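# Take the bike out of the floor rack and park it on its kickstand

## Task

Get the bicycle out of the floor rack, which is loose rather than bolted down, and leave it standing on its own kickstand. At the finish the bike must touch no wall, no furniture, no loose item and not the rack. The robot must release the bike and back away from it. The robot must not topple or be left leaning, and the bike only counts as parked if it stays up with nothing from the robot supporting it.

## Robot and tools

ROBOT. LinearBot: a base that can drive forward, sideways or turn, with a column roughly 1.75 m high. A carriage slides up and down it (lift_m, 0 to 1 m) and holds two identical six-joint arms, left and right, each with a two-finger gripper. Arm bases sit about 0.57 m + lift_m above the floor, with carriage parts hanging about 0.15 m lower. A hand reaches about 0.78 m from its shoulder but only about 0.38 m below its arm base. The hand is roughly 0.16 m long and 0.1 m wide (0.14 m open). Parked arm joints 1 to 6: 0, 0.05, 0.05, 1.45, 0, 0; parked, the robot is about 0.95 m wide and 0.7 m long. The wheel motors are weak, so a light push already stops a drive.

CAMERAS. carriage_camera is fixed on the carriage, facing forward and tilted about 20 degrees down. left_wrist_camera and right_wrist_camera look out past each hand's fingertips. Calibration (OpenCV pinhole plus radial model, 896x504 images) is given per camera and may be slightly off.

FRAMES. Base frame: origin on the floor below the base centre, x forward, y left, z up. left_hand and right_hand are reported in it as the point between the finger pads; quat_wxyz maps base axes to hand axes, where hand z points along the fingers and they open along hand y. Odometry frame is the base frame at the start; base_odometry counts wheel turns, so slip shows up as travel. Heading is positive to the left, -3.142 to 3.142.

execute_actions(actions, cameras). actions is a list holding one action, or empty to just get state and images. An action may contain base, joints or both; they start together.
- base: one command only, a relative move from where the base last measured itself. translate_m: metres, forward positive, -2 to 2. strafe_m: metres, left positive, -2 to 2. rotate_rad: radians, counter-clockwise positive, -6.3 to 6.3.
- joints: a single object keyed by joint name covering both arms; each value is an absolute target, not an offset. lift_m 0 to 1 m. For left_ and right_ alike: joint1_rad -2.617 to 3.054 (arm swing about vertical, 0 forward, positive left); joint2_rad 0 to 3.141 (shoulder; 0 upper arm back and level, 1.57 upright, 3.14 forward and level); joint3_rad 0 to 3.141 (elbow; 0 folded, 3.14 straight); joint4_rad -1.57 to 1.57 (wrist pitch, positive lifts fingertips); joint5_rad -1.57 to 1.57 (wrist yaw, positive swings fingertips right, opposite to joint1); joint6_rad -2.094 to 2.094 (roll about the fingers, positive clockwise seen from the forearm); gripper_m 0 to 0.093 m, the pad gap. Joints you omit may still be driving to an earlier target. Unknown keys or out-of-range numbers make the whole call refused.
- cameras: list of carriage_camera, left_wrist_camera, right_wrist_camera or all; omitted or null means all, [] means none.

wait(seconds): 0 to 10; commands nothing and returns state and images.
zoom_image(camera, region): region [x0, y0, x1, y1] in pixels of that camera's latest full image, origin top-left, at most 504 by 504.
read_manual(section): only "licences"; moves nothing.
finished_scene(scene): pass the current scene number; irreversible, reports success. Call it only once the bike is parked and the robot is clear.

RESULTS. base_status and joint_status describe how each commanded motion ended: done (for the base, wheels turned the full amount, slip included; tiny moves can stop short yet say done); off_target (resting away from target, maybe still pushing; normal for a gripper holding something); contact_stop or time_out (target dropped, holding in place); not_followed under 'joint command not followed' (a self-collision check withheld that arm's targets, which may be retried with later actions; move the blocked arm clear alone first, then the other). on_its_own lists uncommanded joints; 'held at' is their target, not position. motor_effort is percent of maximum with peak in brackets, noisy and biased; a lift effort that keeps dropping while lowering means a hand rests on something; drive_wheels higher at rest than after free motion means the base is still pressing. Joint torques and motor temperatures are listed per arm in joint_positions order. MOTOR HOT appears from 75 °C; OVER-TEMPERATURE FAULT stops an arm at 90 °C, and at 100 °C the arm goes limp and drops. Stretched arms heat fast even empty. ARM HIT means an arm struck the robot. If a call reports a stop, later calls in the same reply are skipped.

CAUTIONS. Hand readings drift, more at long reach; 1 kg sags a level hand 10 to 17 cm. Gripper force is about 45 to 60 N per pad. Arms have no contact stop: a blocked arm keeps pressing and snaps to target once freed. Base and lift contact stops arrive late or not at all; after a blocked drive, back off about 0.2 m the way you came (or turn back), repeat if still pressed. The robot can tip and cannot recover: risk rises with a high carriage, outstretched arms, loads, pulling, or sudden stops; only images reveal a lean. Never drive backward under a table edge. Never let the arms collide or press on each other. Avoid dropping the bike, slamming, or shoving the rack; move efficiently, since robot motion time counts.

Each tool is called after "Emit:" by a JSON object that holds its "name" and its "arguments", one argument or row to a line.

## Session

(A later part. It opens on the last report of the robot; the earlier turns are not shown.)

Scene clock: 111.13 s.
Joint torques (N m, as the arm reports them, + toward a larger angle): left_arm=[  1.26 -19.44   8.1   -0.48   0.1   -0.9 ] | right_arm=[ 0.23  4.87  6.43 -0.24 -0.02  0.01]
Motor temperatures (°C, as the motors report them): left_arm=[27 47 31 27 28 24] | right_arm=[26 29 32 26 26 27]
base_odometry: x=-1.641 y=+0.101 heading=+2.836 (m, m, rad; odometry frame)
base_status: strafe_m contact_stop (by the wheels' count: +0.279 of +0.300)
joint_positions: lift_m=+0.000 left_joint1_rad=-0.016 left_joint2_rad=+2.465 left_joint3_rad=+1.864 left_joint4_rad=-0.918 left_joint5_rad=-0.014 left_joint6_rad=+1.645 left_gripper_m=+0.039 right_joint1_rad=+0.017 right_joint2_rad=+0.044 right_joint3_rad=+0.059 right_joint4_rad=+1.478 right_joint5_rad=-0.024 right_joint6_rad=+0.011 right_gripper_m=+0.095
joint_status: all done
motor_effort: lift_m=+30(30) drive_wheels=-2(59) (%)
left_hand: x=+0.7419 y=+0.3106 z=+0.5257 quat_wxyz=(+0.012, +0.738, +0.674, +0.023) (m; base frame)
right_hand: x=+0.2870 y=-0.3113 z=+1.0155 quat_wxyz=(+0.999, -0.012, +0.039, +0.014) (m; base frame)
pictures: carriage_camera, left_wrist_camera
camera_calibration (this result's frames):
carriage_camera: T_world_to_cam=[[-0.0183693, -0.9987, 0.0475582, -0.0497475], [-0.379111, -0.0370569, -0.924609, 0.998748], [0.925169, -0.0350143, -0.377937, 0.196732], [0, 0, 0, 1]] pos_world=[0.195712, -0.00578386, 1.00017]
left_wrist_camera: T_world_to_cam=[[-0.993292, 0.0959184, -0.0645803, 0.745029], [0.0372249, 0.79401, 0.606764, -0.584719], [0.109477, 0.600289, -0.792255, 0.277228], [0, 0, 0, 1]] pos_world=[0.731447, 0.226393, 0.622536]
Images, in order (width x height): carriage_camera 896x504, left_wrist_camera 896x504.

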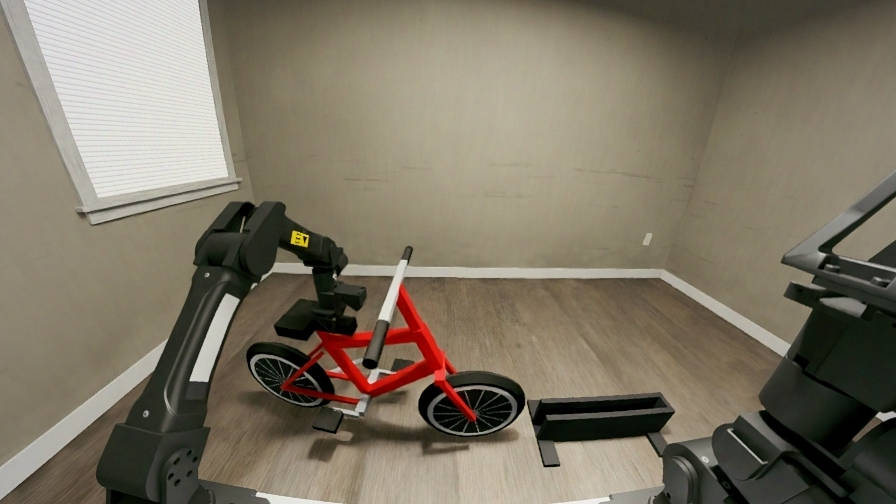

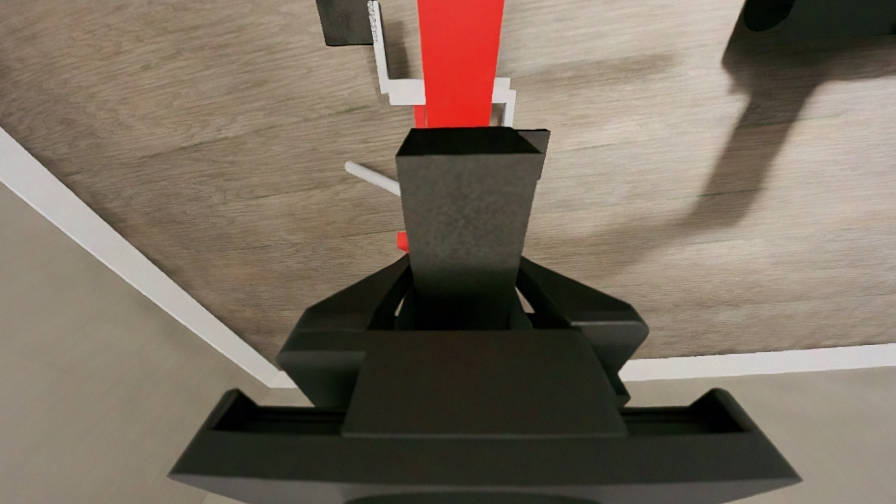

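Emit:
{"name": "execute_actions", "arguments": {
  "actions": [
    {"base":{"translate_m":0.04}}
  ],
  "cameras": []
}}

Emit:
{"name": "execute_actions", "arguments": {
  "actions": [
    {"joints":{"left_gripper_m":0.093}}
  ],
  "cameras": ["carriage_camera","left_wrist_camera"]
}}

Emit:
{"name": "wait", "arguments": {
  "seconds": 2
}}

Scene clock: 119.67 s.
Joint torques (N m, as the arm reports them, + toward a larger angle): left_arm=[  1.22 -19.23   7.97  -0.09   0.11  -0.91] | right_arm=[ 0.23  4.88  6.39 -0.24 -0.02  0.  ]
Motor temperatures (°C, as the motors report them): left_arm=[27 51 31 27 28 24] | right_arm=[26 29 32 26 26 27]
base_odometry: x=-1.679 y=+0.113 heading=+2.837 (m, m, rad; odometry frame)
base_status: done
joint_positions: lift_m=+0.000 left_joint1_rad=-0.016 left_joint2_rad=+2.465 left_joint3_rad=+1.864 left_joint4_rad=-0.966 left_joint5_rad=-0.015 left_joint6_rad=+1.645 left_gripper_m=+0.039 right_joint1_rad=+0.017 right_joint2_rad=+0.044 right_joint3_rad=+0.059 right_joint4_rad=+1.478 right_joint5_rad=-0.024 right_joint6_rad=+0.011 right_gripper_m=+0.095
joint_status: not commanded
on_its_own: left_joint4_rad moved -0.048 to your old target -1.000
motor_effort: lift_m=+30(30) drive_wheels=-11(38) (%)
left_hand: x=+0.7303 y=+0.3109 z=+0.5257 quat_wxyz=(-0.004, +0.738, +0.675, +0.006) (m; base frame)
right_hand: x=+0.2870 y=-0.3113 z=+1.0155 quat_wxyz=(+0.999, -0.012, +0.039, +0.014) (m; base frame)
pictures: none
No camera images: the call's "cameras" was empty. Leave "cameras" out to get every camera's image.

Scene clock: 120.87 s.
Joint torques (N m, as the arm reports them, + toward a larger angle): left_arm=[  1.   -17.03   8.22  -0.29   0.1   -0.21] | right_arm=[ 0.21  4.86  6.47 -0.2  -0.01  0.01]
Motor temperatures (°C, as the motors report them): left_arm=[27 52 31 27 28 24] | right_arm=[26 29 32 26 26 27]
base_odometry: x=-1.679 y=+0.113 heading=+2.837 (m, m, rad; odometry frame)
base_status: not commanded
joint_positions: lift_m=+0.000 left_joint1_rad=-0.013 left_joint2_rad=+2.437 left_joint3_rad=+1.864 left_joint4_rad=-0.934 left_joint5_rad=-0.013 left_joint6_rad=+1.580 left_gripper_m=+0.093 right_joint1_rad=+0.017 right_joint2_rad=+0.044 right_joint3_rad=+0.059 right_joint4_rad=+1.478 right_joint5_rad=-0.024 right_joint6_rad=+0.011 right_gripper_m=+0.095
joint_status: all done
motor_effort: lift_m=+31(29) drive_wheels=-10(8) (%)
left_hand: x=+0.7427 y=+0.3120 z=+0.5385 quat_wxyz=(+0.018, +0.714, +0.699, +0.027) (m; base frame)
right_hand: x=+0.2870 y=-0.3113 z=+1.0155 quat_wxyz=(+0.999, -0.012, +0.039, +0.014) (m; base frame)
pictures: carriage_camera, left_wrist_camera
camera_calibration (this result's frames):
carriage_camera: T_world_to_cam=[[-0.0183693, -0.9987, 0.0475582, -0.0497475], [-0.379111, -0.0370569, -0.924609, 0.998748], [0.925169, -0.0350143, -0.377937, 0.196732], [0, 0, 0, 1]] pos_world=[0.195712, -0.00578386, 1.00017]
left_wrist_camera: T_world_to_cam=[[-0.996508, 0.0281451, -0.0786075, 0.777641], [-0.0249992, 0.797704, 0.60253, -0.546245], [0.0796638, 0.602392, -0.794215, 0.308997], [0, 0, 0, 1]] pos_world=[0.736654, 0.227718, 0.635668]
Images, in order (width x height): carriage_camera 896x504, left_wrist_camera 896x504.

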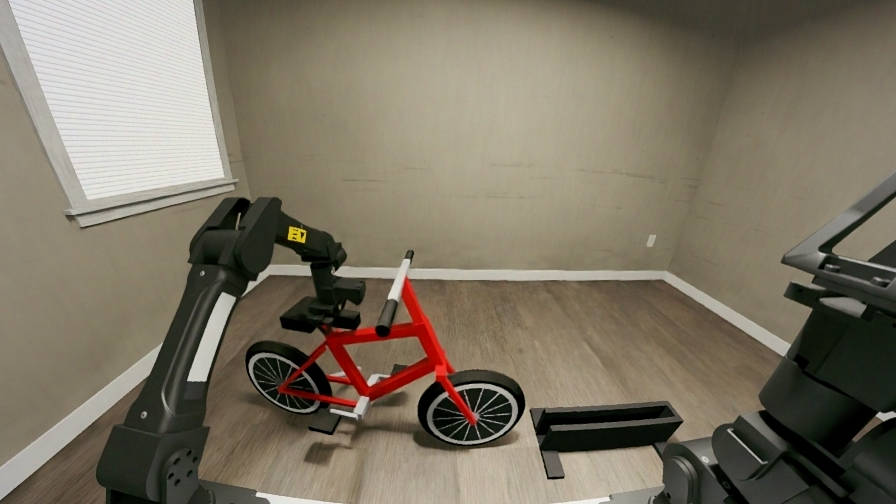

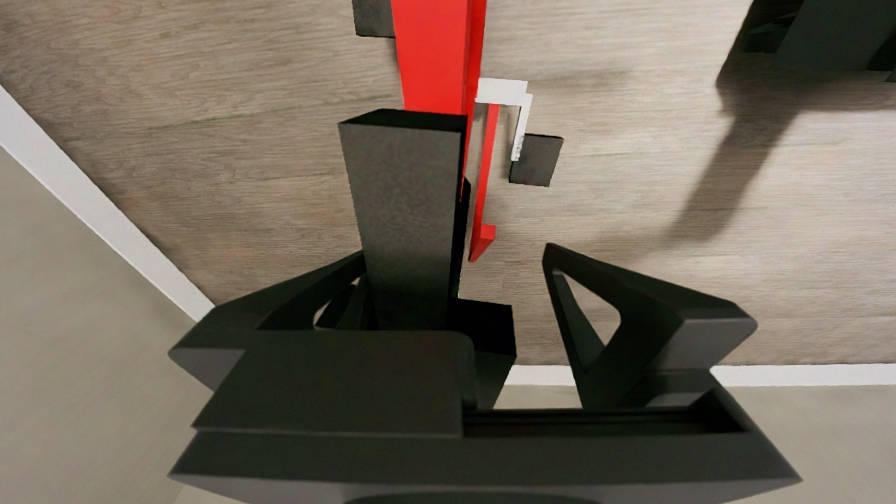

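Scene clock: 122.87 s.
Joint torques (N m, as the arm reports them, + toward a larger angle): left_arm=[  0.98 -17.07   8.18  -0.28   0.1   -0.2 ] | right_arm=[ 0.23  4.84  6.43 -0.23 -0.02  0.01]
Motor temperatures (°C, as the motors report them): left_arm=[27 52 31 27 28 24] | right_arm=[26 29 32 26 26 27]
base_odometry: x=-1.679 y=+0.113 heading=+2.837 (m, m, rad; odometry frame)
base_status: not commanded
joint_positions: lift_m=+0.000 left_joint1_rad=-0.013 left_joint2_rad=+2.437 left_joint3_rad=+1.864 left_joint4_rad=-0.934 left_joint5_rad=-0.013 left_joint6_rad=+1.580 left_gripper_m=+0.093 right_joint1_rad=+0.017 right_joint2_rad=+0.044 right_joint3_rad=+0.059 right_joint4_rad=+1.478 right_joint5_rad=-0.024 right_joint6_rad=+0.011 right_gripper_m=+0.095
joint_status: all done
motor_effort: lift_m=+29(29) drive_wheels=-11(8) (%)
left_hand: x=+0.7427 y=+0.3120 z=+0.5385 quat_wxyz=(+0.018, +0.714, +0.699, +0.027) (m; base frame)
right_hand: x=+0.2870 y=-0.3113 z=+1.0155 quat_wxyz=(+0.999, -0.012, +0.039, +0.014) (m; base frame)
wait: 2.00 s; at rest by 0.27 s
pictures: carriage_camera, left_wrist_camera, right_wrist_camera
camera_calibration (this result's frames):
carriage_camera: T_world_to_cam=[[-0.0183693, -0.9987, 0.0475582, -0.0497475], [-0.379111, -0.0370569, -0.924609, 0.998748], [0.925169, -0.0350143, -0.377937, 0.196732], [0, 0, 0, 1]] pos_world=[0.195712, -0.00578386, 1.00017]
left_wrist_camera: T_world_to_cam=[[-0.996508, 0.0281451, -0.0786075, 0.777641], [-0.0249992, 0.797704, 0.60253, -0.546245], [0.0796638, 0.602392, -0.794215, 0.308997], [0, 0, 0, 1]] pos_world=[0.736654, 0.227718, 0.635668]
right_wrist_camera: T_world_to_cam=[[0.0442689, -0.998497, -0.0323222, -0.297637], [0.739911, 0.0545088, -0.670493, 0.487874], [0.671247, 0.00576644, 0.741211, -0.819227], [0, 0, 0, 1]] pos_world=[0.202097, -0.319059, 0.924716]
Images, in order (width x height): carriage_camera 896x504, left_wrist_camera 896x504, right_wrist_camera 896x504.

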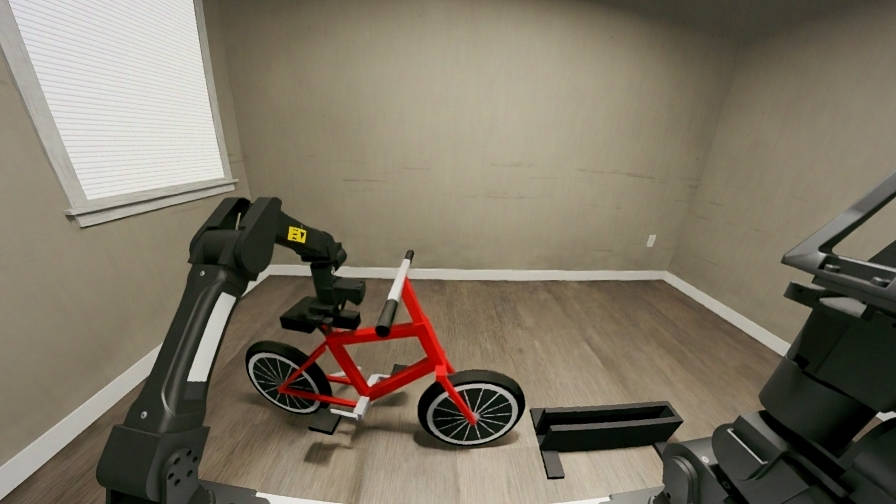

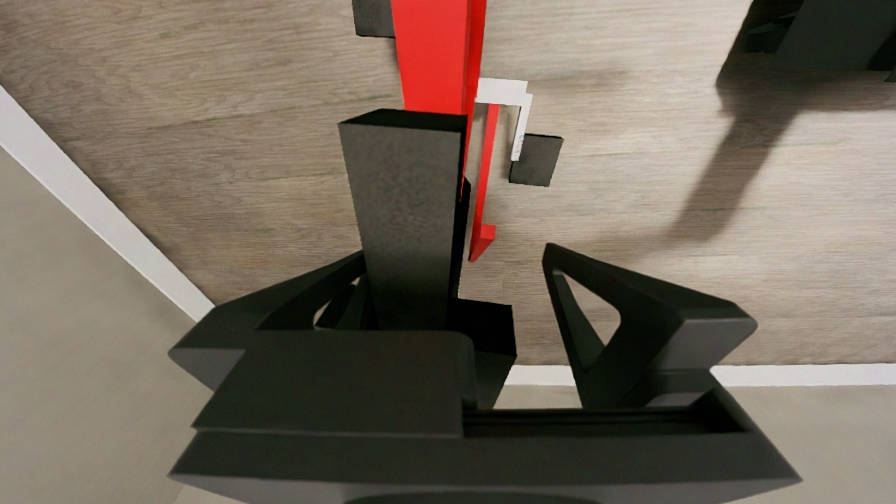

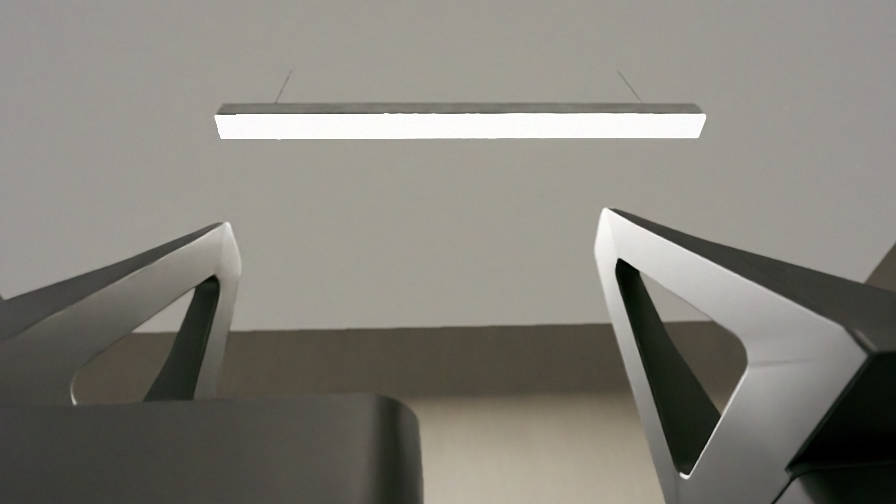

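Emit:
{"name": "execute_actions", "arguments": {
  "actions": [
    {"base":{"translate_m":0.05}}
  ],
  "cameras": ["carriage_camera","left_wrist_camera"]
}}

Scene clock: 129.57 s.
Joint torques (N m, as the arm reports them, + toward a larger angle): left_arm=[  0.94 -16.2    7.28   0.22   0.06  -0.18] | right_arm=[ 0.24  4.84  6.44 -0.24 -0.02  0.01]
Motor temperatures (°C, as the motors report them): left_arm=[27 53 32 27 28 24] | right_arm=[26 29 32 26 26 27]
base_odometry: x=-1.727 y=+0.127 heading=+2.837 (m, m, rad; odometry frame)
base_status: done
joint_positions: lift_m=+0.000 left_joint1_rad=-0.011 left_joint2_rad=+2.427 left_joint3_rad=+1.873 left_joint4_rad=-0.990 left_joint5_rad=-0.010 left_joint6_rad=+1.578 left_gripper_m=+0.093 right_joint1_rad=+0.017 right_joint2_rad=+0.044 right_joint3_rad=+0.059 right_joint4_rad=+1.478 right_joint5_rad=-0.024 right_joint6_rad=+0.011 right_gripper_m=+0.095
joint_status: not commanded
motor_effort: lift_m=+30(31) drive_wheels=-9(44) (%)
left_hand: x=+0.7334 y=+0.3122 z=+0.5444 quat_wxyz=(+0.006, +0.714, +0.700, +0.013) (m; base frame)
right_hand: x=+0.2870 y=-0.3113 z=+1.0155 quat_wxyz=(+0.999, -0.012, +0.039, +0.014) (m; base frame)
pictures: carriage_camera, left_wrist_camera
camera_calibration (this result's frames):
carriage_camera: T_world_to_cam=[[-0.0183693, -0.9987, 0.0475582, -0.0497475], [-0.379111, -0.0370569, -0.924609, 0.998748], [0.925169, -0.0350143, -0.377937, 0.196732], [0, 0, 0, 1]] pos_world=[0.195712, -0.00578386, 1.00017]
left_wrist_camera: T_world_to_cam=[[-0.998829, 0.0250843, -0.0413584, 0.75119], [-0.00482864, 0.799049, 0.601246, -0.564735], [0.0481292, 0.600742, -0.797993, 0.340056], [0, 0, 0, 1]] pos_world=[0.731218, 0.228122, 0.641975]
Images, in order (width x height): carriage_camera 896x504, left_wrist_camera 896x504.

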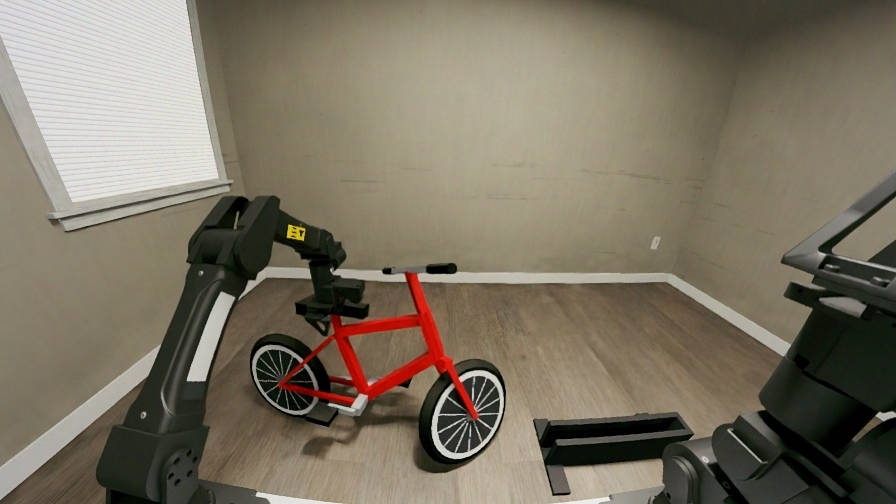

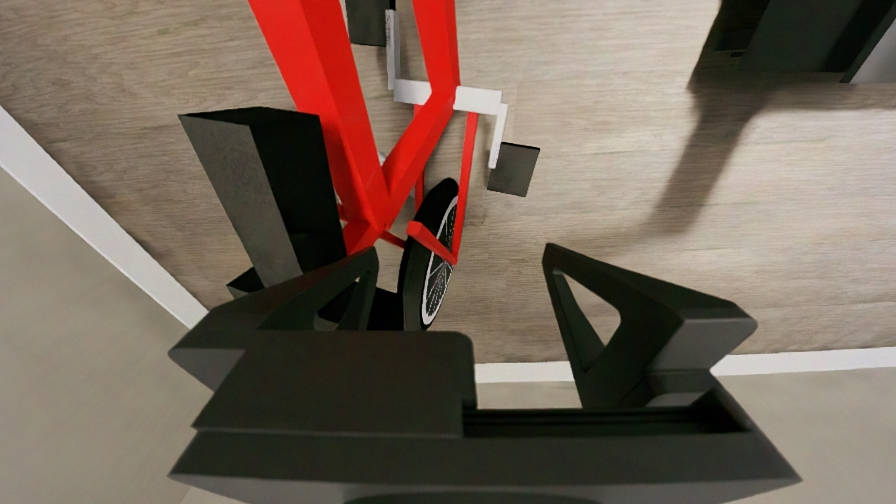

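Emit:
{"name": "execute_actions", "arguments": {
  "actions": [
    {"joints":{"left_joint2_rad":2.0,"left_joint3_rad":1.7,"left_joint4_rad":-1.27,"lift_m":0.1}}
  ],
  "cameras": ["carriage_camera","left_wrist_camera"]
}}

Emit:
{"name": "wait", "arguments": {
  "seconds": 2
}}

Scene clock: 137.70 s.
Joint torques (N m, as the arm reports them, + toward a larger angle): left_arm=[  0.94 -11.24   7.2    0.27   0.07  -0.17] | right_arm=[ 0.21  4.85  6.47 -0.24 -0.02  0.01]
Motor temperatures (°C, as the motors report them): left_arm=[27 53 31 27 28 24] | right_arm=[26 29 32 26 26 27]
base_odometry: x=-1.727 y=+0.127 heading=+2.837 (m, m, rad; odometry frame)
base_status: not commanded
joint_positions: lift_m=+0.100 left_joint1_rad=-0.011 left_joint2_rad=+1.988 left_joint3_rad=+1.707 left_joint4_rad=-1.266 left_joint5_rad=-0.011 left_joint6_rad=+1.578 left_gripper_m=+0.093 right_joint1_rad=+0.017 right_joint2_rad=+0.044 right_joint3_rad=+0.059 right_joint4_rad=+1.477 right_joint5_rad=-0.024 right_joint6_rad=+0.011 right_gripper_m=+0.095
joint_status: all done
motor_effort: lift_m=+34(43) drive_wheels=-8(9) (%)
left_hand: x=+0.6524 y=+0.3132 z=+0.7800 quat_wxyz=(+0.005, +0.713, +0.701, +0.012) (m; base frame)
right_hand: x=+0.2871 y=-0.3113 z=+1.1152 quat_wxyz=(+0.999, -0.012, +0.039, +0.014) (m; base frame)
pictures: carriage_camera, left_wrist_camera
camera_calibration (this result's frames):
carriage_camera: T_world_to_cam=[[-0.0183693, -0.9987, 0.0475582, -0.0544897], [-0.379111, -0.0370569, -0.924609, 1.09095], [0.925169, -0.0350143, -0.377937, 0.234418], [0, 0, 0, 1]] pos_world=[0.195712, -0.00578386, 1.09988]
left_wrist_camera: T_world_to_cam=[[-0.998955, 0.0243342, -0.0386884, 0.678248], [-0.00385684, 0.79858, 0.601876, -0.708589], [0.045542, 0.601396, -0.797652, 0.532531], [0, 0, 0, 1]] pos_world=[0.650554, 0.229099, 0.877497]
Images, in order (width x height): carriage_camera 896x504, left_wrist_camera 896x504.

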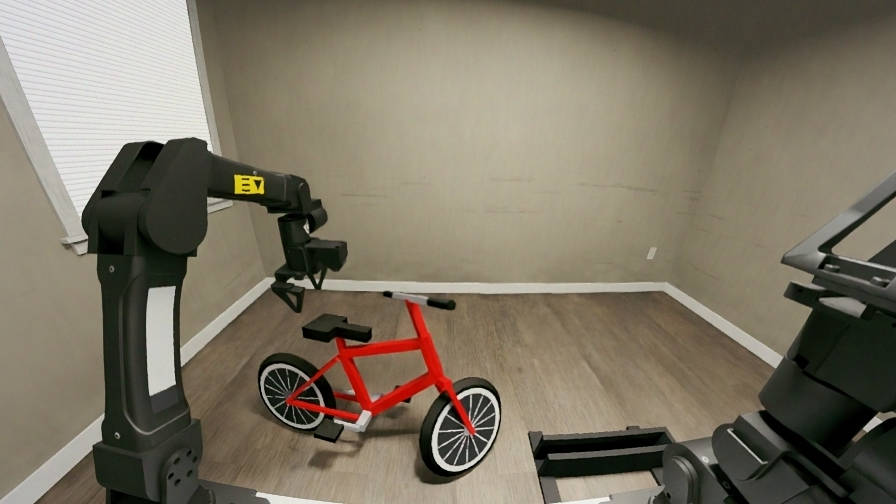

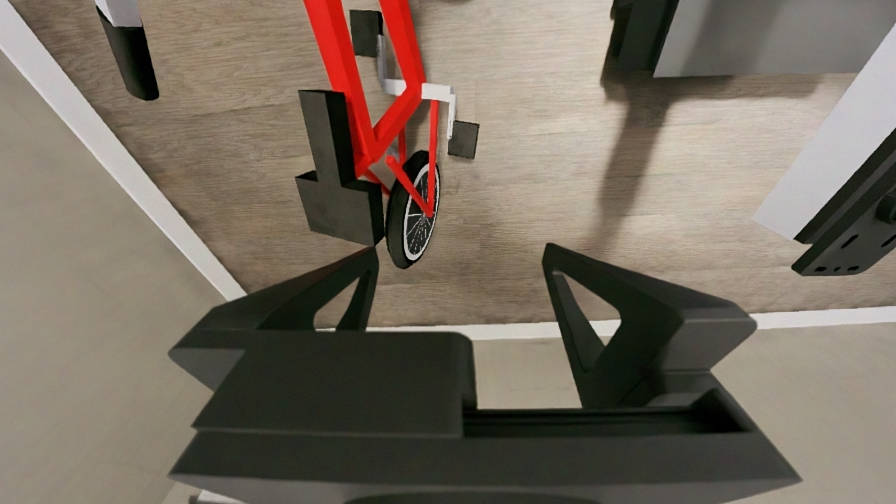

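Scene clock: 139.70 s.
Joint torques (N m, as the arm reports them, + toward a larger angle): left_arm=[  0.93 -11.24   7.25   0.27   0.07  -0.17] | right_arm=[ 0.22  4.85  6.44 -0.22 -0.02  0.01]
Motor temperatures (°C, as the motors report them): left_arm=[27 53 31 27 28 24] | right_arm=[26 29 32 26 26 27]
base_odometry: x=-1.727 y=+0.127 heading=+2.837 (m, m, rad; odometry frame)
base_status: not commanded
joint_positions: lift_m=+0.100 left_joint1_rad=-0.011 left_joint2_rad=+1.988 left_joint3_rad=+1.707 left_joint4_rad=-1.266 left_joint5_rad=-0.011 left_joint6_rad=+1.578 left_gripper_m=+0.093 right_joint1_rad=+0.017 right_joint2_rad=+0.044 right_joint3_rad=+0.059 right_joint4_rad=+1.477 right_joint5_rad=-0.024 right_joint6_rad=+0.011 right_gripper_m=+0.095
joint_status: all done
motor_effort: lift_m=+34(43) drive_wheels=-9(9) (%)
left_hand: x=+0.6524 y=+0.3132 z=+0.7800 quat_wxyz=(+0.005, +0.713, +0.701, +0.012) (m; base frame)
right_hand: x=+0.2871 y=-0.3113 z=+1.1152 quat_wxyz=(+0.999, -0.012, +0.039, +0.014) (m; base frame)
wait: 2.00 s; at rest by 0.27 s
pictures: carriage_camera, left_wrist_camera, right_wrist_camera
camera_calibration (this result's frames):
carriage_camera: T_world_to_cam=[[-0.0183693, -0.9987, 0.0475582, -0.0544897], [-0.379111, -0.0370569, -0.924609, 1.09095], [0.925169, -0.0350143, -0.377937, 0.234418], [0, 0, 0, 1]] pos_world=[0.195712, -0.00578386, 1.09988]
left_wrist_camera: T_world_to_cam=[[-0.998955, 0.0243342, -0.0386884, 0.678248], [-0.00385684, 0.79858, 0.601876, -0.708589], [0.045542, 0.601396, -0.797652, 0.532531], [0, 0, 0, 1]] pos_world=[0.650554, 0.229099, 0.877497]
right_wrist_camera: T_world_to_cam=[[0.0442565, -0.998497, -0.0323326, -0.294401], [0.739655, 0.0545044, -0.670776, 0.555045], [0.67153, 0.00577124, 0.740955, -0.892988], [0, 0, 0, 1]] pos_world=[0.202156, -0.319058, 1.02446]
Images, in order (width x height): carriage_camera 896x504, left_wrist_camera 896x504, right_wrist_camera 896x504.

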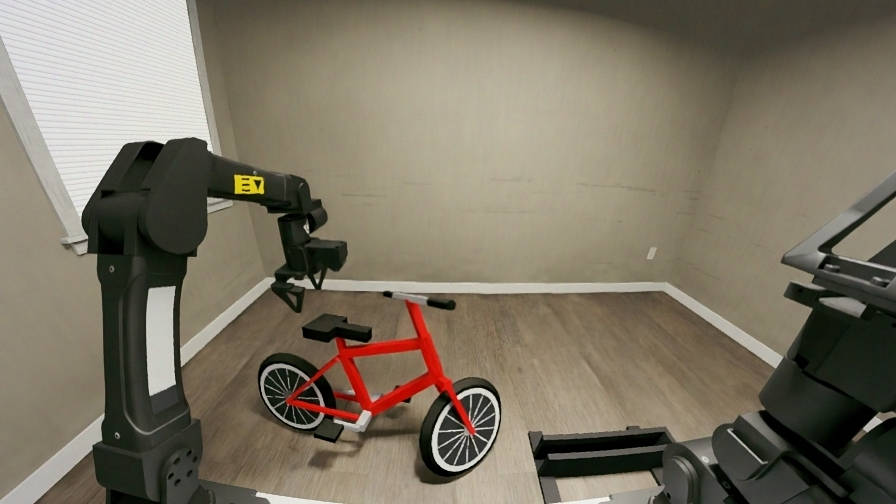

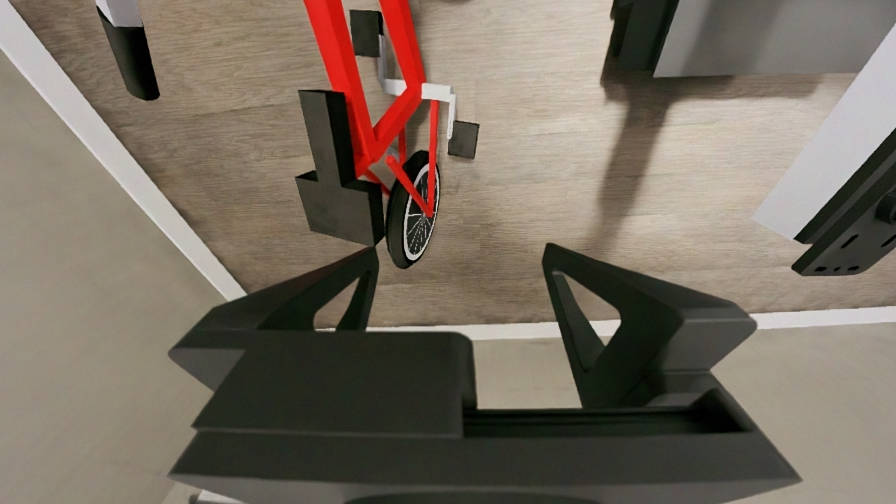

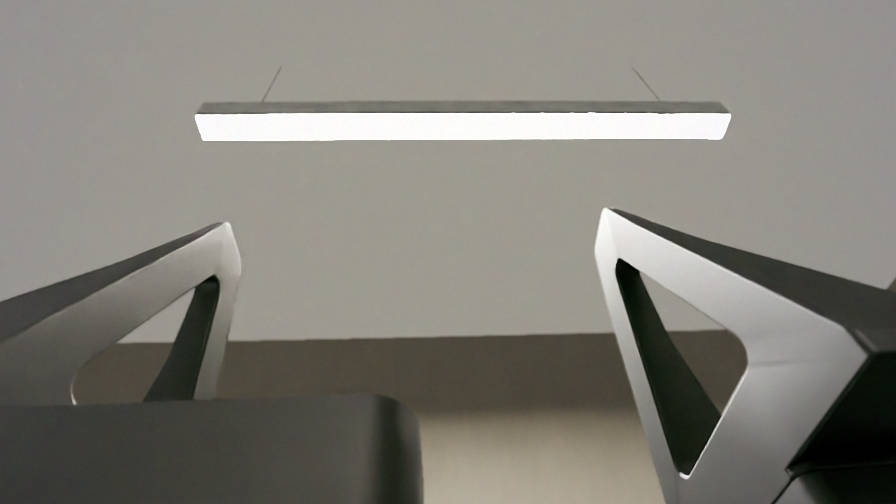

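Stable on its stand. Back away.

Emit:
{"name": "execute_actions", "arguments": {
  "actions": [
    {"base":{"translate_m":-0.5}}
  ],
  "cameras": ["carriage_camera"]
}}

Emit:
{"name": "finished_scene", "arguments": {
  "scene": 1
}}

Scene clock: 158.97 s.
Joint torques (N m, as the arm reports them, + toward a larger angle): left_arm=[  0.85 -11.3    7.2    0.27   0.07  -0.17] | right_arm=[ 0.21  4.85  6.38 -0.2  -0.02  0.01]
Motor temperatures (°C, as the motors report them): left_arm=[27 48 31 27 28 24] | right_arm=[26 29 32 26 26 27]
base_odometry: x=-1.250 y=-0.022 heading=+2.838 (m, m, rad; odometry frame)
base_status: done
joint_positions: lift_m=+0.100 left_joint1_rad=-0.011 left_joint2_rad=+1.988 left_joint3_rad=+1.707 left_joint4_rad=-1.267 left_joint5_rad=-0.011 left_joint6_rad=+1.578 left_gripper_m=+0.093 right_joint1_rad=+0.017 right_joint2_rad=+0.044 right_joint3_rad=+0.059 right_joint4_rad=+1.477 right_joint5_rad=-0.024 right_joint6_rad=+0.011 right_gripper_m=+0.095
joint_status: not commanded
motor_effort: lift_m=+34(33) drive_wheels=-6(70) (%)
left_hand: x=+0.6519 y=+0.3136 z=+0.7798 quat_wxyz=(+0.004, +0.713, +0.701, +0.012) (m; base frame)
right_hand: x=+0.2872 y=-0.3113 z=+1.1152 quat_wxyz=(+0.999, -0.012, +0.040, +0.014) (m; base frame)
pictures: carriage_camera
camera_calibration (this result's frames):
carriage_camera: T_world_to_cam=[[-0.0183693, -0.9987, 0.0475582, -0.0544897], [-0.379111, -0.0370569, -0.924609, 1.09095], [0.925169, -0.0350143, -0.377937, 0.234418], [0, 0, 0, 1]] pos_world=[0.195712, -0.00578386, 1.09988]
Images, in order (width x height): carriage_camera 896x504.

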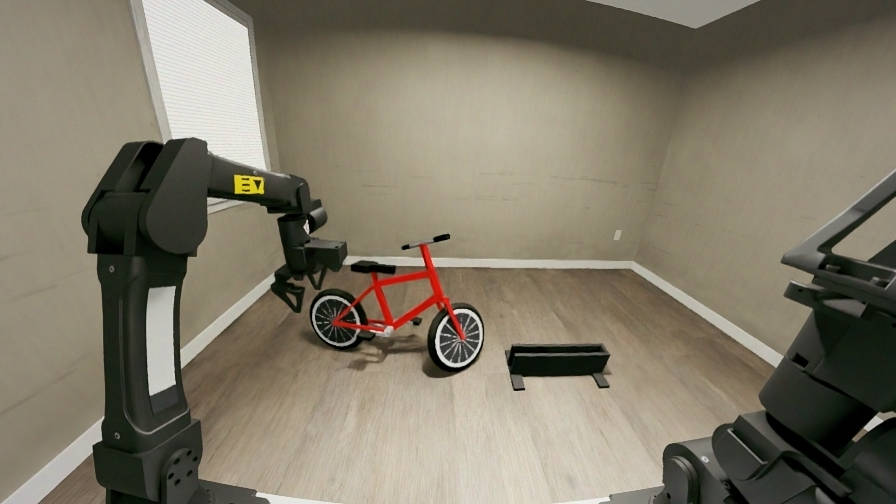

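The scene is finished: the task was done.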